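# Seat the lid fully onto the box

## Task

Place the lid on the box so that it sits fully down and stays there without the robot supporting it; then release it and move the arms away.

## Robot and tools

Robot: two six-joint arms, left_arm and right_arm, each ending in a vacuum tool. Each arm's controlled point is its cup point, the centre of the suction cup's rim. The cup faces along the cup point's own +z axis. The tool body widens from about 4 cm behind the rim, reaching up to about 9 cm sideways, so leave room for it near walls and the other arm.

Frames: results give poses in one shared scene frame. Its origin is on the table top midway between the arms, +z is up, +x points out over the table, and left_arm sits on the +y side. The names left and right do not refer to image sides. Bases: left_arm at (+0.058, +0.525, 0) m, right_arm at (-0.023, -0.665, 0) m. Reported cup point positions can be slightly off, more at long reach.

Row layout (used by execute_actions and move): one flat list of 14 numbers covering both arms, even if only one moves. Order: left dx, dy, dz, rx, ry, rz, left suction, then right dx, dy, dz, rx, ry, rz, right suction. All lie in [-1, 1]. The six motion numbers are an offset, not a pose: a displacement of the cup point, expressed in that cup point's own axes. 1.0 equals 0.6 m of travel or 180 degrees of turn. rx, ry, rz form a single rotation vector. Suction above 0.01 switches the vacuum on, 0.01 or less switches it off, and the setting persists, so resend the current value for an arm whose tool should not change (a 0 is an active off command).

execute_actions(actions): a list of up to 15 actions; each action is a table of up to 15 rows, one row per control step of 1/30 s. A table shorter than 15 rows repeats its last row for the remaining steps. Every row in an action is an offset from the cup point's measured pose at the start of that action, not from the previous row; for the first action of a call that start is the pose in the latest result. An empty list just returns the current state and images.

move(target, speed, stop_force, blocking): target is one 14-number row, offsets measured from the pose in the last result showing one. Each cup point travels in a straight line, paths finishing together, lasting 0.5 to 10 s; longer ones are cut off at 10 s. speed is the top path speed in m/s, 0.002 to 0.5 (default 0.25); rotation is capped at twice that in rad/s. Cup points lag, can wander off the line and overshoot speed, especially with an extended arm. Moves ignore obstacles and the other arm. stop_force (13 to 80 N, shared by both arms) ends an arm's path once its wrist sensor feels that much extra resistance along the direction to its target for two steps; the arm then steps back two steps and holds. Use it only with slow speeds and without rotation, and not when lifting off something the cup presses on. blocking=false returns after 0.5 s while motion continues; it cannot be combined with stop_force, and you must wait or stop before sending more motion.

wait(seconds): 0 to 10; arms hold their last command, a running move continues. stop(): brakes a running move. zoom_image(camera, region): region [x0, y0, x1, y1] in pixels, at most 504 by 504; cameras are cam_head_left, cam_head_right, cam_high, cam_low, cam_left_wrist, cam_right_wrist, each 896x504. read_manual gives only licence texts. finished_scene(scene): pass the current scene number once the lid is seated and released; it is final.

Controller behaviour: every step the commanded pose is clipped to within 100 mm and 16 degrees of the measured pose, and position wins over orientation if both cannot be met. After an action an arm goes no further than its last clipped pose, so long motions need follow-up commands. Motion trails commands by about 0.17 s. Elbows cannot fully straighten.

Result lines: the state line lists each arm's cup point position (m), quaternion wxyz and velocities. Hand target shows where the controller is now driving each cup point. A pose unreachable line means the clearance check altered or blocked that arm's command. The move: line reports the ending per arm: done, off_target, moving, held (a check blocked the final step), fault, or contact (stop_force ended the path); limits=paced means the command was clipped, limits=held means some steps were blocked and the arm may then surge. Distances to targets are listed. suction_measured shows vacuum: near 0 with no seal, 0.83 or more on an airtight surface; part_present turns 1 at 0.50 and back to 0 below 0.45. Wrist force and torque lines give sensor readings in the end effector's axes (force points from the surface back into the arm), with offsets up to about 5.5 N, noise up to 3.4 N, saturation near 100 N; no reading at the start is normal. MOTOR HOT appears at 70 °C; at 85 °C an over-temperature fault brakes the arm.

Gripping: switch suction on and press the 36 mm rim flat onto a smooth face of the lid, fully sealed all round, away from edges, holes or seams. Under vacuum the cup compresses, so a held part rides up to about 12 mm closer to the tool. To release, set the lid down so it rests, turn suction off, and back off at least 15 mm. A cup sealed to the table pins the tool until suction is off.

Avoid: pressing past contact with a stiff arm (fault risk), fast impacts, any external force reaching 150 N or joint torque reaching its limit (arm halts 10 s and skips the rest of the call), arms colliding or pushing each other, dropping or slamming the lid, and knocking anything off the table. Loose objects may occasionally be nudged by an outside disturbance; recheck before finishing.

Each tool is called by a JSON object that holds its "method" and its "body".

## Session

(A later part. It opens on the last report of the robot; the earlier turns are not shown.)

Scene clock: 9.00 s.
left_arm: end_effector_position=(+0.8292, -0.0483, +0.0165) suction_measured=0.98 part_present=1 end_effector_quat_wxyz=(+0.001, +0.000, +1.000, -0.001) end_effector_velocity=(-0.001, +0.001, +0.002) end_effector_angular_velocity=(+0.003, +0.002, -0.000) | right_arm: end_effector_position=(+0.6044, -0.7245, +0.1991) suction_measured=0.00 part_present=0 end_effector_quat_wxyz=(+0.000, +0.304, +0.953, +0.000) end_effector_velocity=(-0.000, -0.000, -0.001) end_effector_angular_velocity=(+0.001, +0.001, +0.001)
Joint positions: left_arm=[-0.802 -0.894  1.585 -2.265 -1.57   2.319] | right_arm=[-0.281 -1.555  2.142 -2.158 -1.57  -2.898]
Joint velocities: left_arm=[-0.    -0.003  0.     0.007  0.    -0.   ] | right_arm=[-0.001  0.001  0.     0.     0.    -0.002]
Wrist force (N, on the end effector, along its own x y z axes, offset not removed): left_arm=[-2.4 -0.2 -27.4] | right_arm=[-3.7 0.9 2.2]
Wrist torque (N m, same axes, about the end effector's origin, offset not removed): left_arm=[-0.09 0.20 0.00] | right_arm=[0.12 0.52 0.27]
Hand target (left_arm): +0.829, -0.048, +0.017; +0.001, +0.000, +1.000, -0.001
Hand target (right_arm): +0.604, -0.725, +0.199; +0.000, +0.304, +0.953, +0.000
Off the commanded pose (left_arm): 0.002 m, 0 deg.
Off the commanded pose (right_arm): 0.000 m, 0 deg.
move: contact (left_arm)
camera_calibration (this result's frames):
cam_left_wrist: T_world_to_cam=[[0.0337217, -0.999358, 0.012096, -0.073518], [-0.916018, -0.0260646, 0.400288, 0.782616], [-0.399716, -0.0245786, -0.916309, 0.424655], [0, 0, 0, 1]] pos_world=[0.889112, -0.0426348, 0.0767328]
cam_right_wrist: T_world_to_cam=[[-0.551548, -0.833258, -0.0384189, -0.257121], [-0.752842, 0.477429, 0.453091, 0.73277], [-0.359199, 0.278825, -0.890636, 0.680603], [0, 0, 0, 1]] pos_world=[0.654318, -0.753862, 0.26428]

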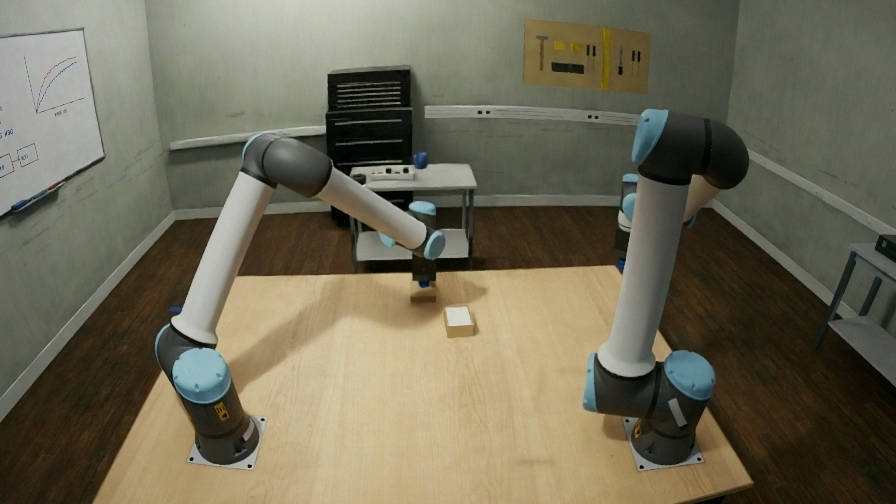

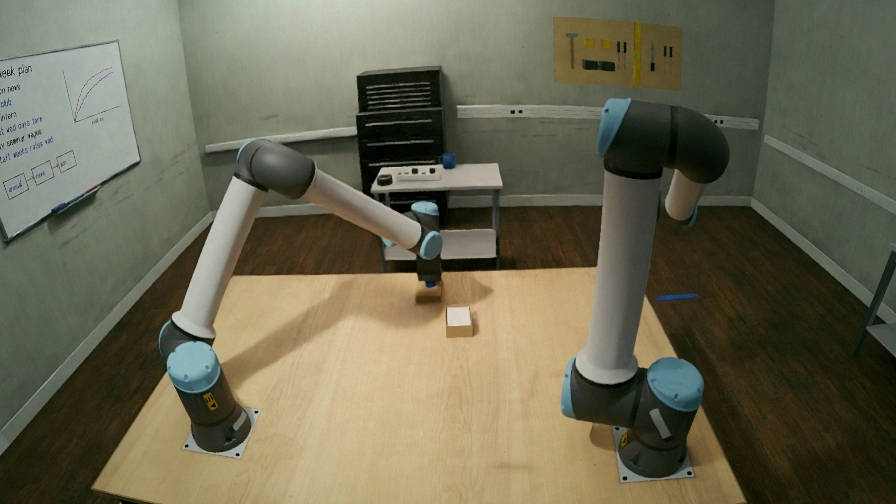

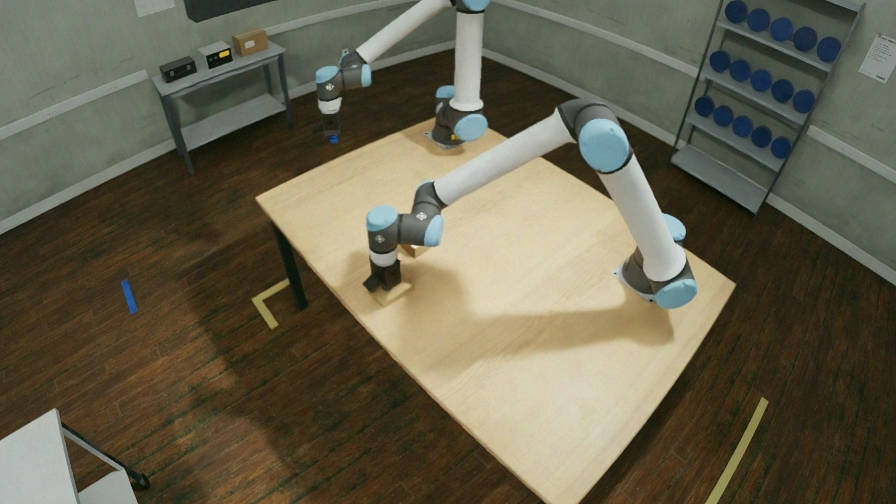

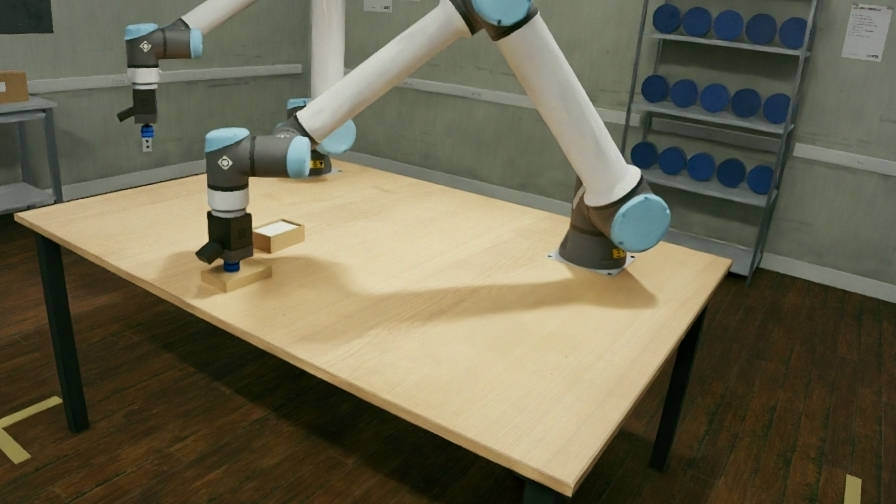

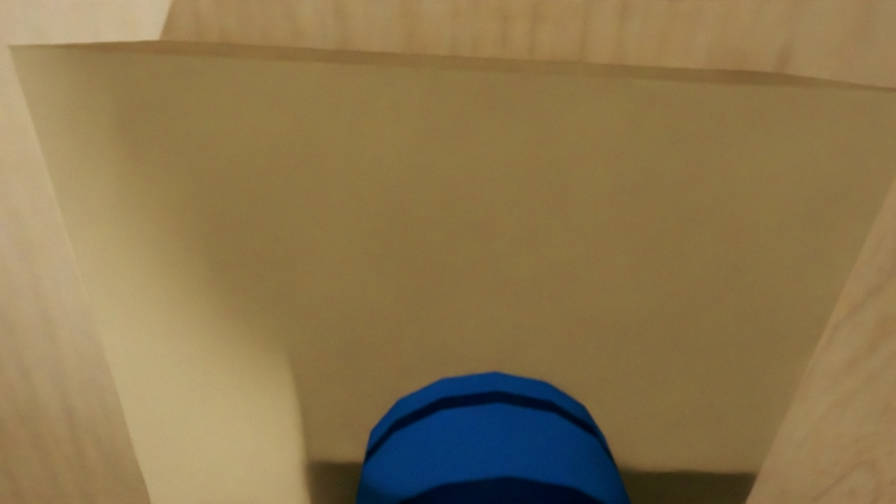

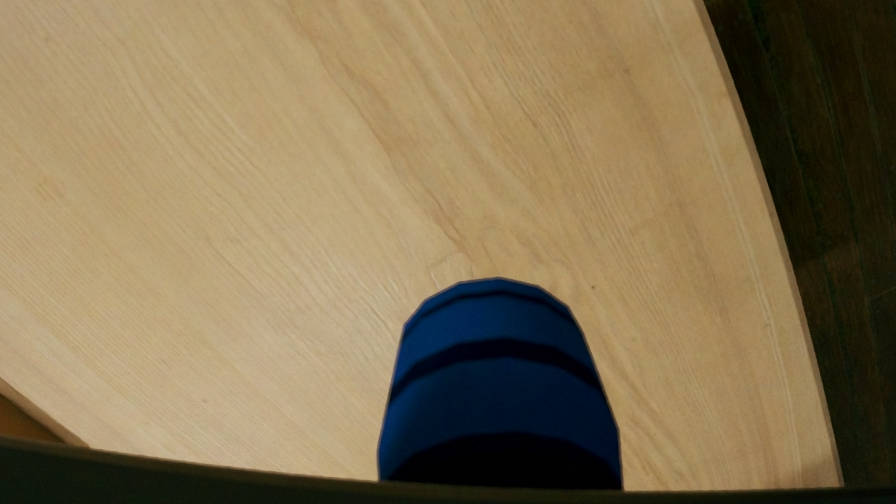

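{"method": "move", "body": {"target": [0,0,-0.11,0,0,0,1,0,0,0,0,0,0,0]}}

{"method": "move", "body": {"target": [0.370,-0.184,0.01,0,0,-0.0185,1,0,0,0,0,0,0,0]}}

{"method": "zoom_image", "body": {"camera": "cam_low", "region": [220,180,340,270]}}

{"method": "zoom_image", "body": {"camera": "cam_head_right", "region": [420,280,500,350]}}

Scene clock: 10.20 s.
left_arm: end_effector_position=(+0.8291, -0.0482, +0.0821) suction_measured=0.98 part_present=1 end_effector_quat_wxyz=(+0.001, +0.000, +1.000, -0.001) end_effector_velocity=(+0.000, +0.001, +0.002) end_effector_angular_velocity=(+0.001, +0.001, +0.001) | right_arm: end_effector_position=(+0.6044, -0.7245, +0.1991) suction_measured=0.00 part_present=0 end_effector_quat_wxyz=(+0.000, +0.304, +0.953, +0.000) end_effector_velocity=(-0.000, +0.000, -0.000) end_effector_angular_velocity=(-0.000, +0.000, +0.000)
Joint positions: left_arm=[-0.802 -0.958  1.558 -2.173 -1.57   2.319] | right_arm=[-0.281 -1.555  2.142 -2.158 -1.57  -2.898]
Joint velocities: left_arm=[ 0.001 -0.002 -0.001  0.005  0.     0.   ] | right_arm=[ 0.  0. -0.  0. -0.  0.]
Wrist force (N, on the end effector, along its own x y z axes, offset not removed): left_arm=[-0.7 4.9 1.0] | right_arm=[-2.9 2.8 2.0]
Wrist torque (N m, same axes, about the end effector's origin, offset not removed): left_arm=[0.70 0.21 0.17] | right_arm=[0.45 0.30 0.26]
Hand target (left_arm): +0.829, -0.048, +0.082; +0.001, +0.000, +1.000, -0.001
Hand target (right_arm): +0.604, -0.725, +0.199; +0.000, +0.304, +0.953, +0.000
Off the commanded pose (left_arm): 0.000 m, 0 deg.
Off the commanded pose (right_arm): 0.000 m, 0 deg.
move: done
camera_calibration (this result's frames):
cam_left_wrist: T_world_to_cam=[[0.0337186, -0.999358, 0.0121058, -0.0742229], [-0.916022, -0.026058, 0.400281, 0.756256], [-0.399708, -0.0245861, -0.916313, 0.4848], [0, 0, 0, 1]] pos_world=[0.889028, -0.0425493, 0.142413]
cam_right_wrist: T_world_to_cam=[[-0.551548, -0.833258, -0.0384188, -0.257121], [-0.752842, 0.477429, 0.453091, 0.73277], [-0.359199, 0.278825, -0.890636, 0.680603], [0, 0, 0, 1]] pos_world=[0.654318, -0.753862, 0.26428]

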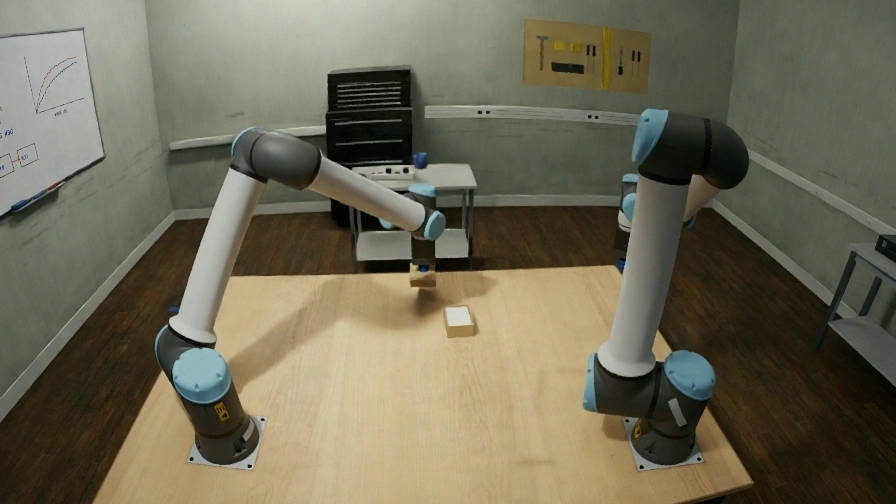

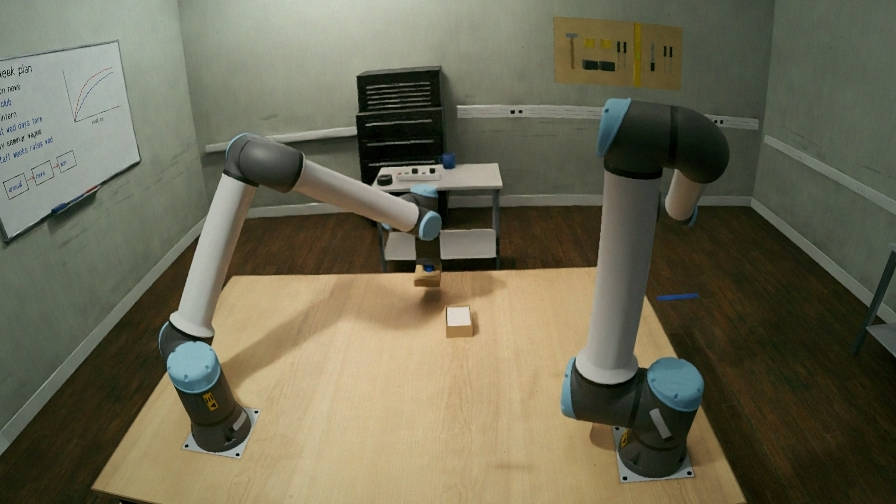

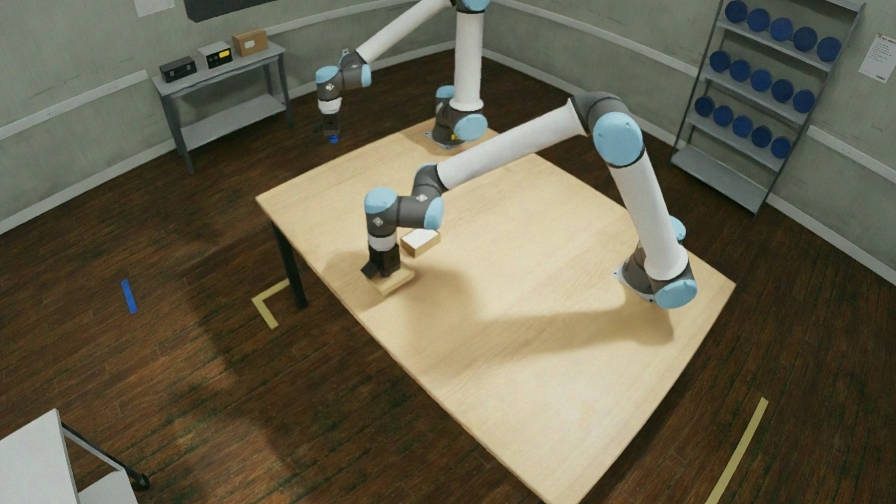

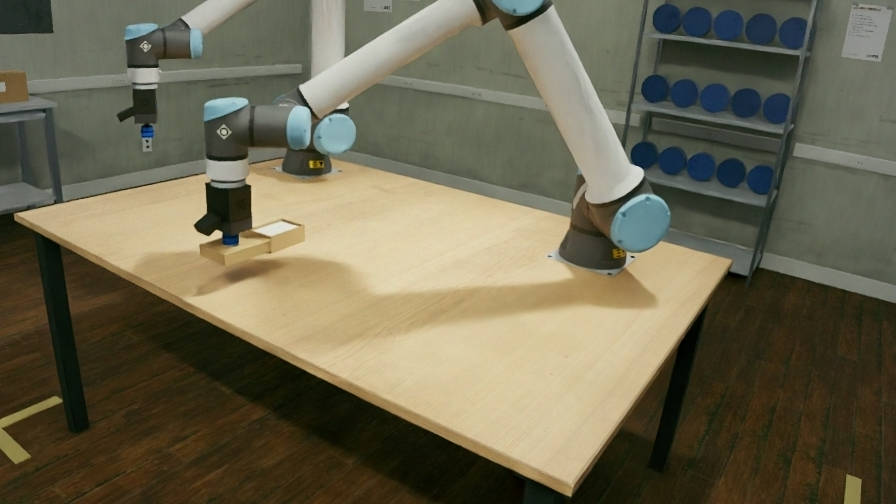

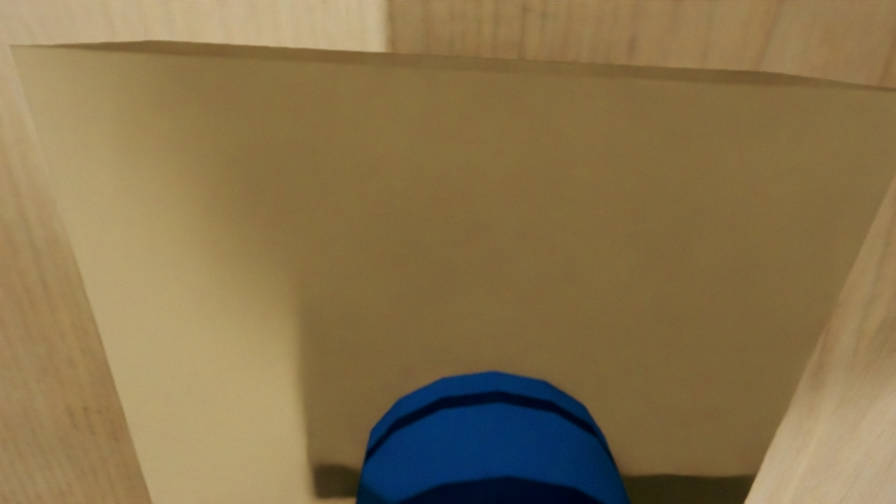

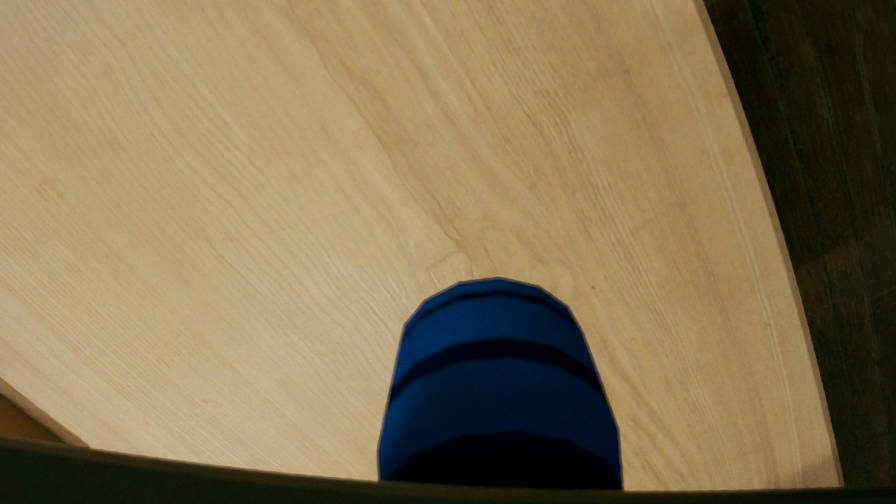

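Scene clock: 11.83 s.
left_arm: end_effector_position=(+0.6071, -0.1583, +0.0759) suction_measured=0.98 part_present=1 end_effector_quat_wxyz=(+0.001, -0.029, +1.000, -0.001) end_effector_velocity=(-0.002, -0.001, +0.000) end_effector_angular_velocity=(-0.000, -0.001, +0.002) | right_arm: end_effector_position=(+0.6044, -0.7245, +0.1991) suction_measured=0.00 part_present=0 end_effector_quat_wxyz=(+0.000, +0.304, +0.953, +0.000) end_effector_velocity=(-0.000, -0.000, +0.001) end_effector_angular_velocity=(-0.000, -0.001, -0.001)
Joint positions: left_arm=[-1.075 -1.064  1.753 -2.262 -1.57   1.989] | right_arm=[-0.281 -1.555  2.142 -2.158 -1.57  -2.898]
Joint velocities: left_arm=[-0.003 -0.001  0.001 -0.     0.001 -0.004] | right_arm=[-0.    -0.001  0.     0.    -0.     0.001]
Wrist force (N, on the end effector, along its own x y z axes, offset not removed): left_arm=[0.1 1.9 0.5] | right_arm=[-3.9 -1.0 2.9]
Wrist torque (N m, same axes, about the end effector's origin, offset not removed): left_arm=[0.24 0.07 0.24] | right_arm=[-0.18 0.43 0.32]
Hand target (left_arm): +0.607, -0.158, +0.076; +0.001, -0.029, +1.000, -0.001
Hand target (right_arm): +0.604, -0.725, +0.199; +0.000, +0.304, +0.953, +0.000
Off the commanded pose (left_arm): 0.000 m, 0 deg.
Off the commanded pose (right_arm): 0.000 m, 0 deg.
move: done
camera_calibration (this result's frames):
cam_left_wrist: T_world_to_cam=[[0.0916305, -0.995713, 0.0126471, -0.211365], [-0.912705, -0.0788992, 0.400931, 0.542144], [-0.398214, -0.0482805, -0.916021, 0.383026], [0, 0, 0, 1]] pos_world=[0.666711, -0.149192, 0.136171]
cam_right_wrist: T_world_to_cam=[[-0.551548, -0.833258, -0.038419, -0.257121], [-0.752842, 0.477429, 0.453091, 0.73277], [-0.359199, 0.278825, -0.890636, 0.680603], [0, 0, 0, 1]] pos_world=[0.654318, -0.753862, 0.26428]

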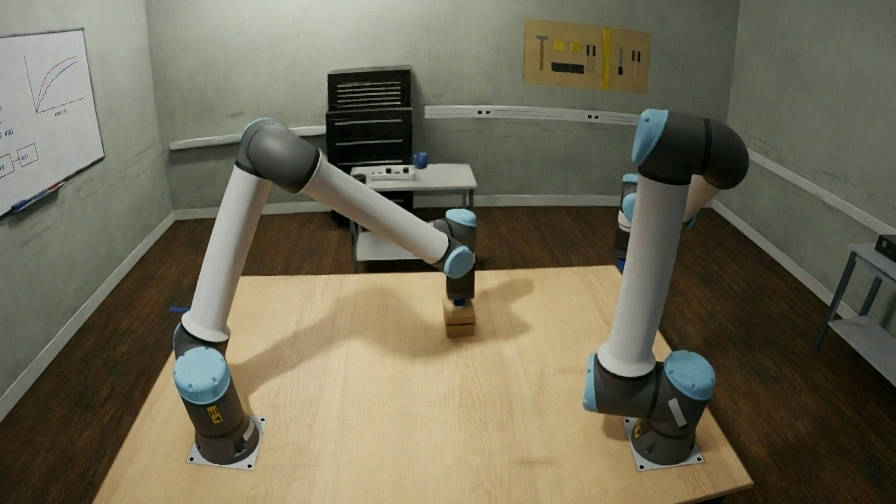

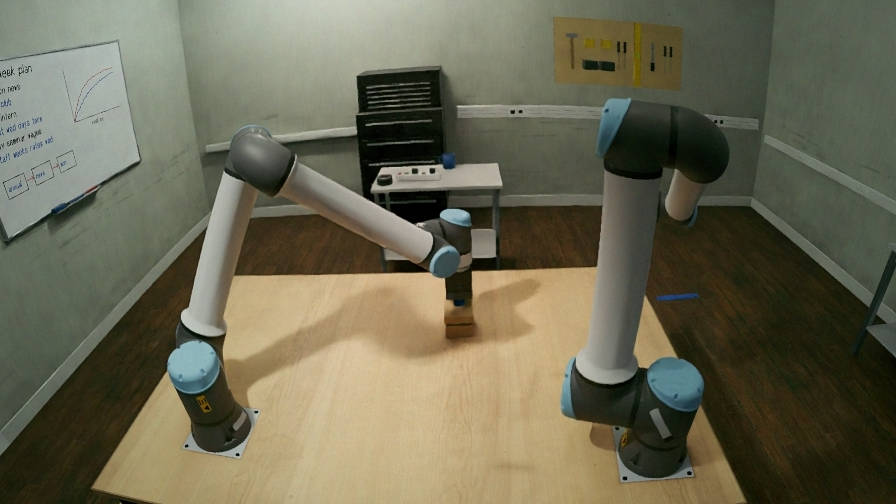

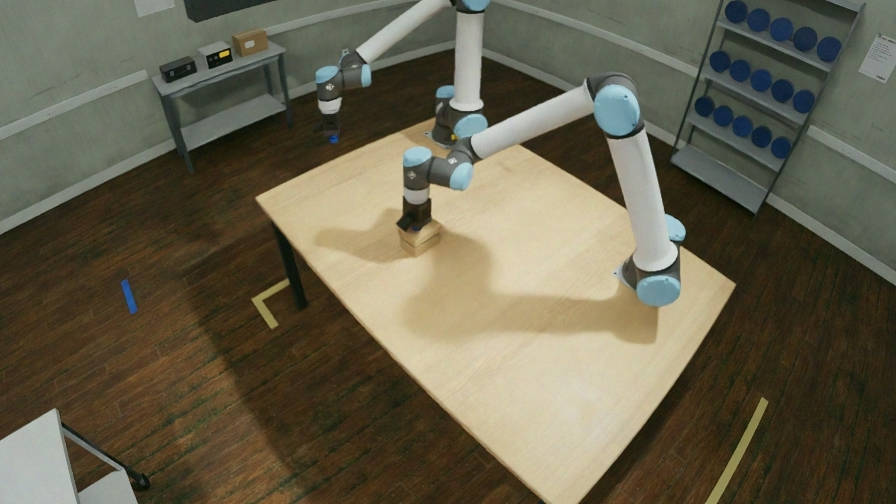

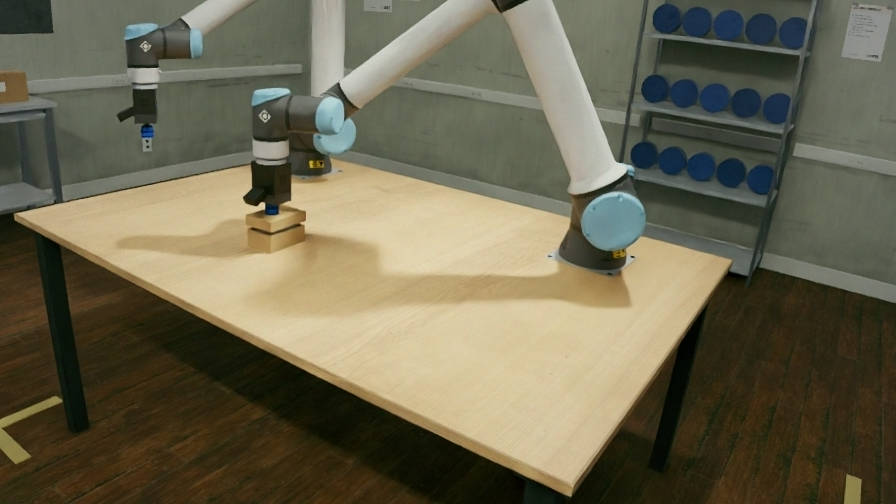

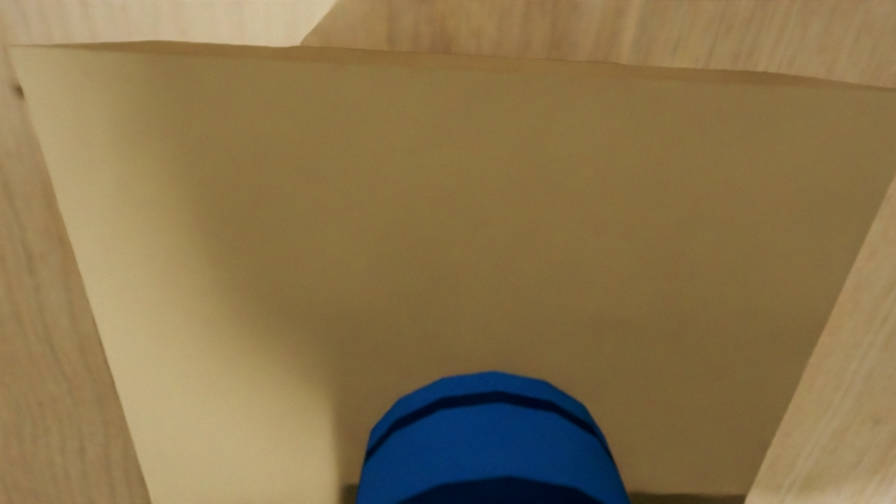

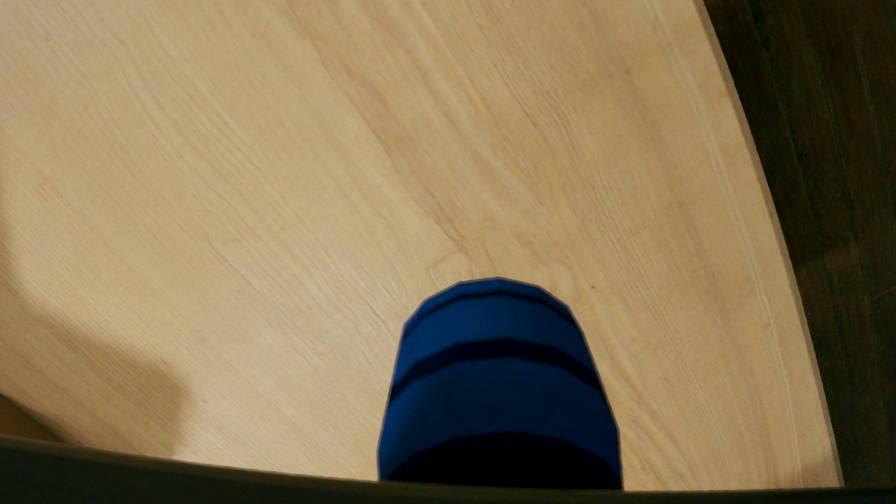

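Region (220, 180, 340, 270) of cam_low's 896x504 image, scaled by 4.200, with more detail than that image has; it fills the top 378 rows of this view, and the rest is white.

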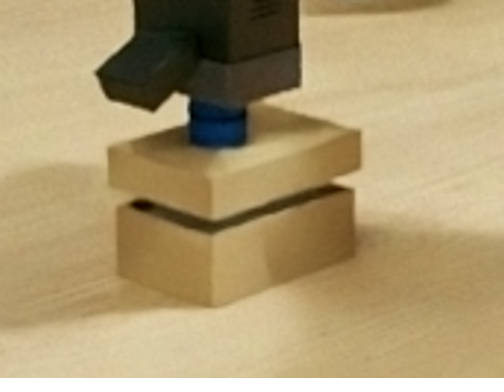

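Region (420, 280, 500, 350) of cam_head_right's 896x504 image, scaled by 6.300, with more detail than that image has; it fills the top 441 rows of this view, and the rest is white.

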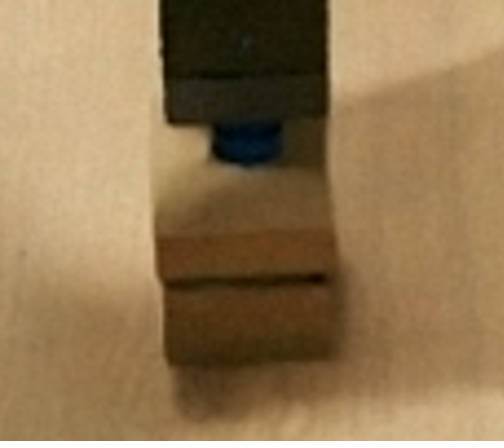

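{"method": "move", "body": {"target": [0.003,-0.0025,0.012,0,0,0,1,0,0,0,0,0,0,0], "speed": 0.05}}

{"method": "zoom_image", "body": {"camera": "cam_low", "region": [235,195,315,260]}}

{"method": "zoom_image", "body": {"camera": "cam_head_right", "region": [435,295,485,345]}}

{"method": "zoom_image", "body": {"camera": "cam_high", "region": [385,205,455,265]}}

Scene clock: 12.97 s.
left_arm: end_effector_position=(+0.6055, -0.1599, +0.0690) suction_measured=0.98 part_present=1 end_effector_quat_wxyz=(+0.001, -0.029, +1.000, -0.001) end_effector_velocity=(-0.001, -0.000, -0.003) end_effector_angular_velocity=(+0.001, +0.001, -0.000) | right_arm: end_effector_position=(+0.6044, -0.7245, +0.1991) suction_measured=0.00 part_present=0 end_effector_quat_wxyz=(+0.000, +0.304, +0.953, +0.000) end_effector_velocity=(+0.000, +0.000, -0.001) end_effector_angular_velocity=(+0.001, +0.002, +0.002)
Joint positions: left_arm=[-1.077 -1.057  1.756 -2.273 -1.57   1.986] | right_arm=[-0.281 -1.555  2.142 -2.158 -1.57  -2.898]
Joint velocities: left_arm=[-0.001  0.003  0.001 -0.003 -0.    -0.001] | right_arm=[ 0.     0.002 -0.    -0.     0.    -0.002]
Wrist force (N, on the end effector, along its own x y z axes, offset not removed): left_arm=[-4.5 0.7 2.8] | right_arm=[-2.0 0.0 1.4]
Wrist torque (N m, same axes, about the end effector's origin, offset not removed): left_arm=[-0.03 0.96 0.15] | right_arm=[-0.07 0.18 0.22]
Hand target (left_arm): +0.605, -0.160, +0.069; +0.001, -0.029, +1.000, -0.001
Hand target (right_arm): +0.604, -0.725, +0.199; +0.000, +0.304, +0.953, +0.000
Off the commanded pose (left_arm): 0.000 m, 0 deg.
Off the commanded pose (right_arm): 0.000 m, 0 deg.
move: done
camera_calibration (this result's frames):
cam_left_wrist: T_world_to_cam=[[0.0916307, -0.995713, 0.0126206, -0.212664], [-0.912726, -0.0789127, 0.400879, 0.543316], [-0.398165, -0.048252, -0.916044, 0.375942], [0, 0, 0, 1]] pos_world=[0.665072, -0.150738, 0.129259]

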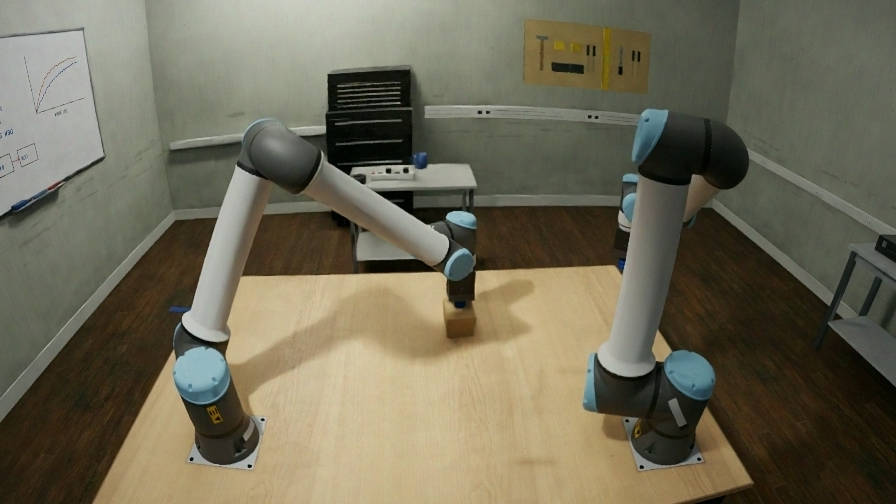

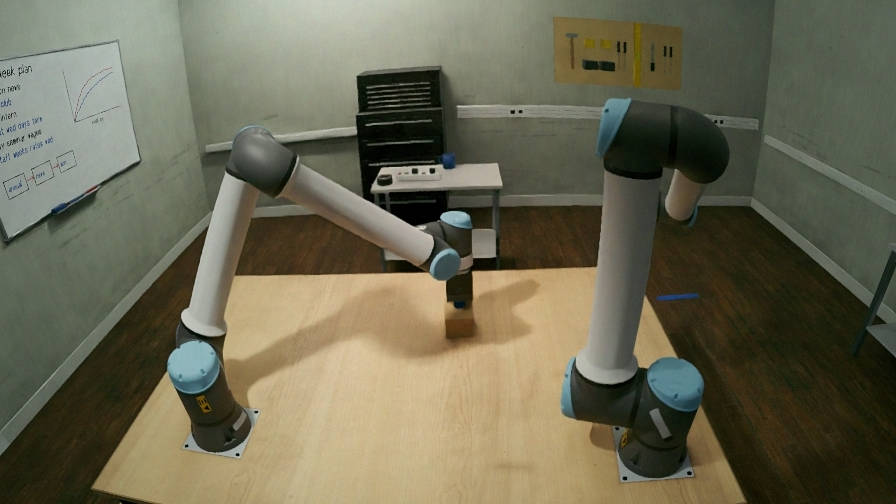

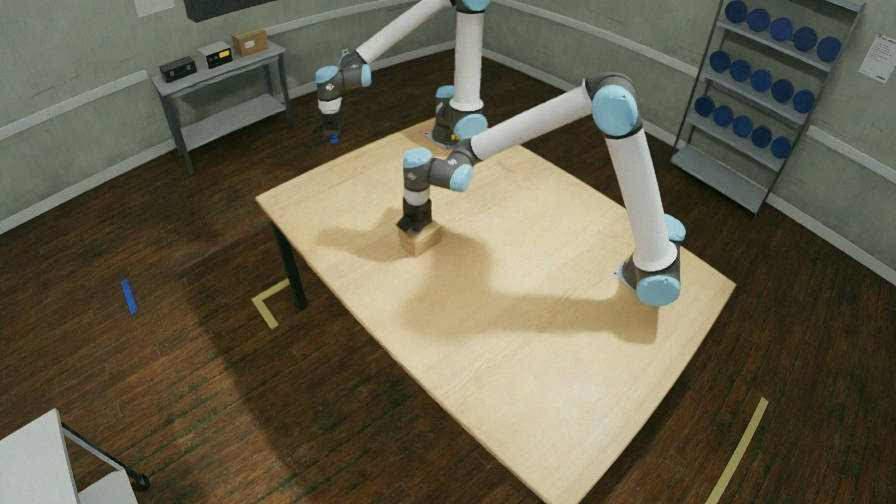

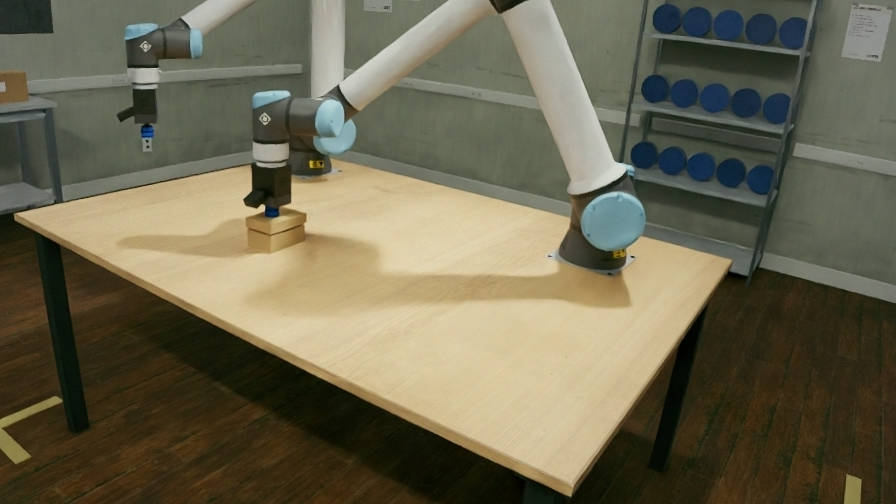

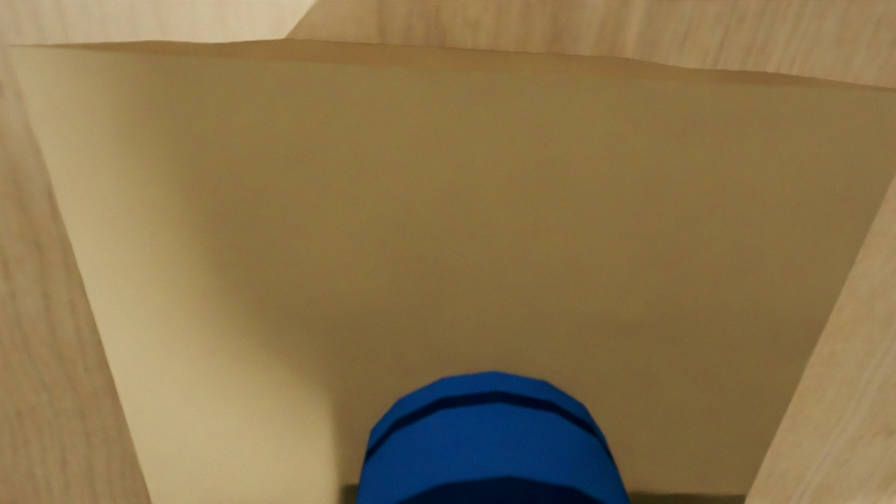

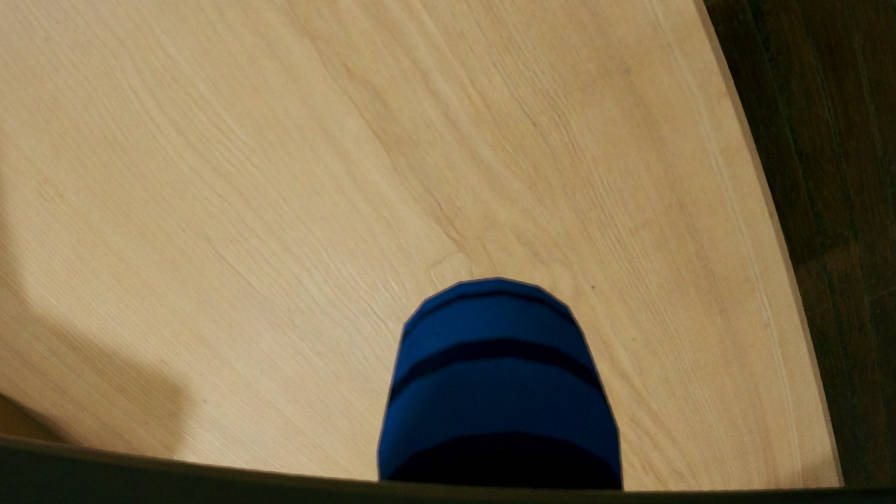

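Region (235, 195, 315, 260) of cam_low's 896x504 image, scaled by 6.300, with more detail than that image has; it fills the top 410 rows of this view, and the rest is white.

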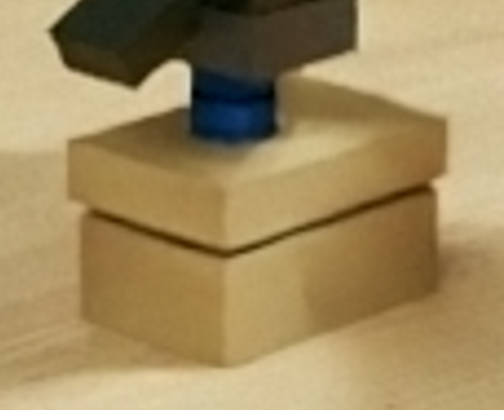

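Region (435, 295, 485, 345) of cam_head_right's 896x504 image, scaled by 10.080, with more detail than that image has.

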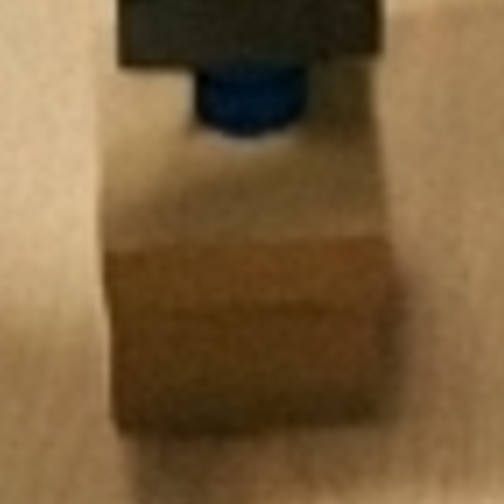

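Region (385, 205, 455, 265) of cam_high's 896x504 image, scaled by 7.200, with more detail than that image has; it fills the top 432 rows of this view, and the rest is white.

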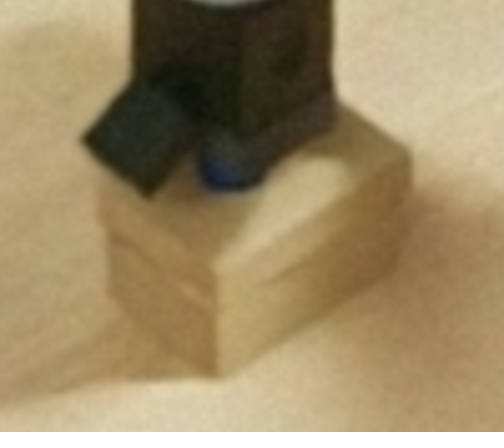

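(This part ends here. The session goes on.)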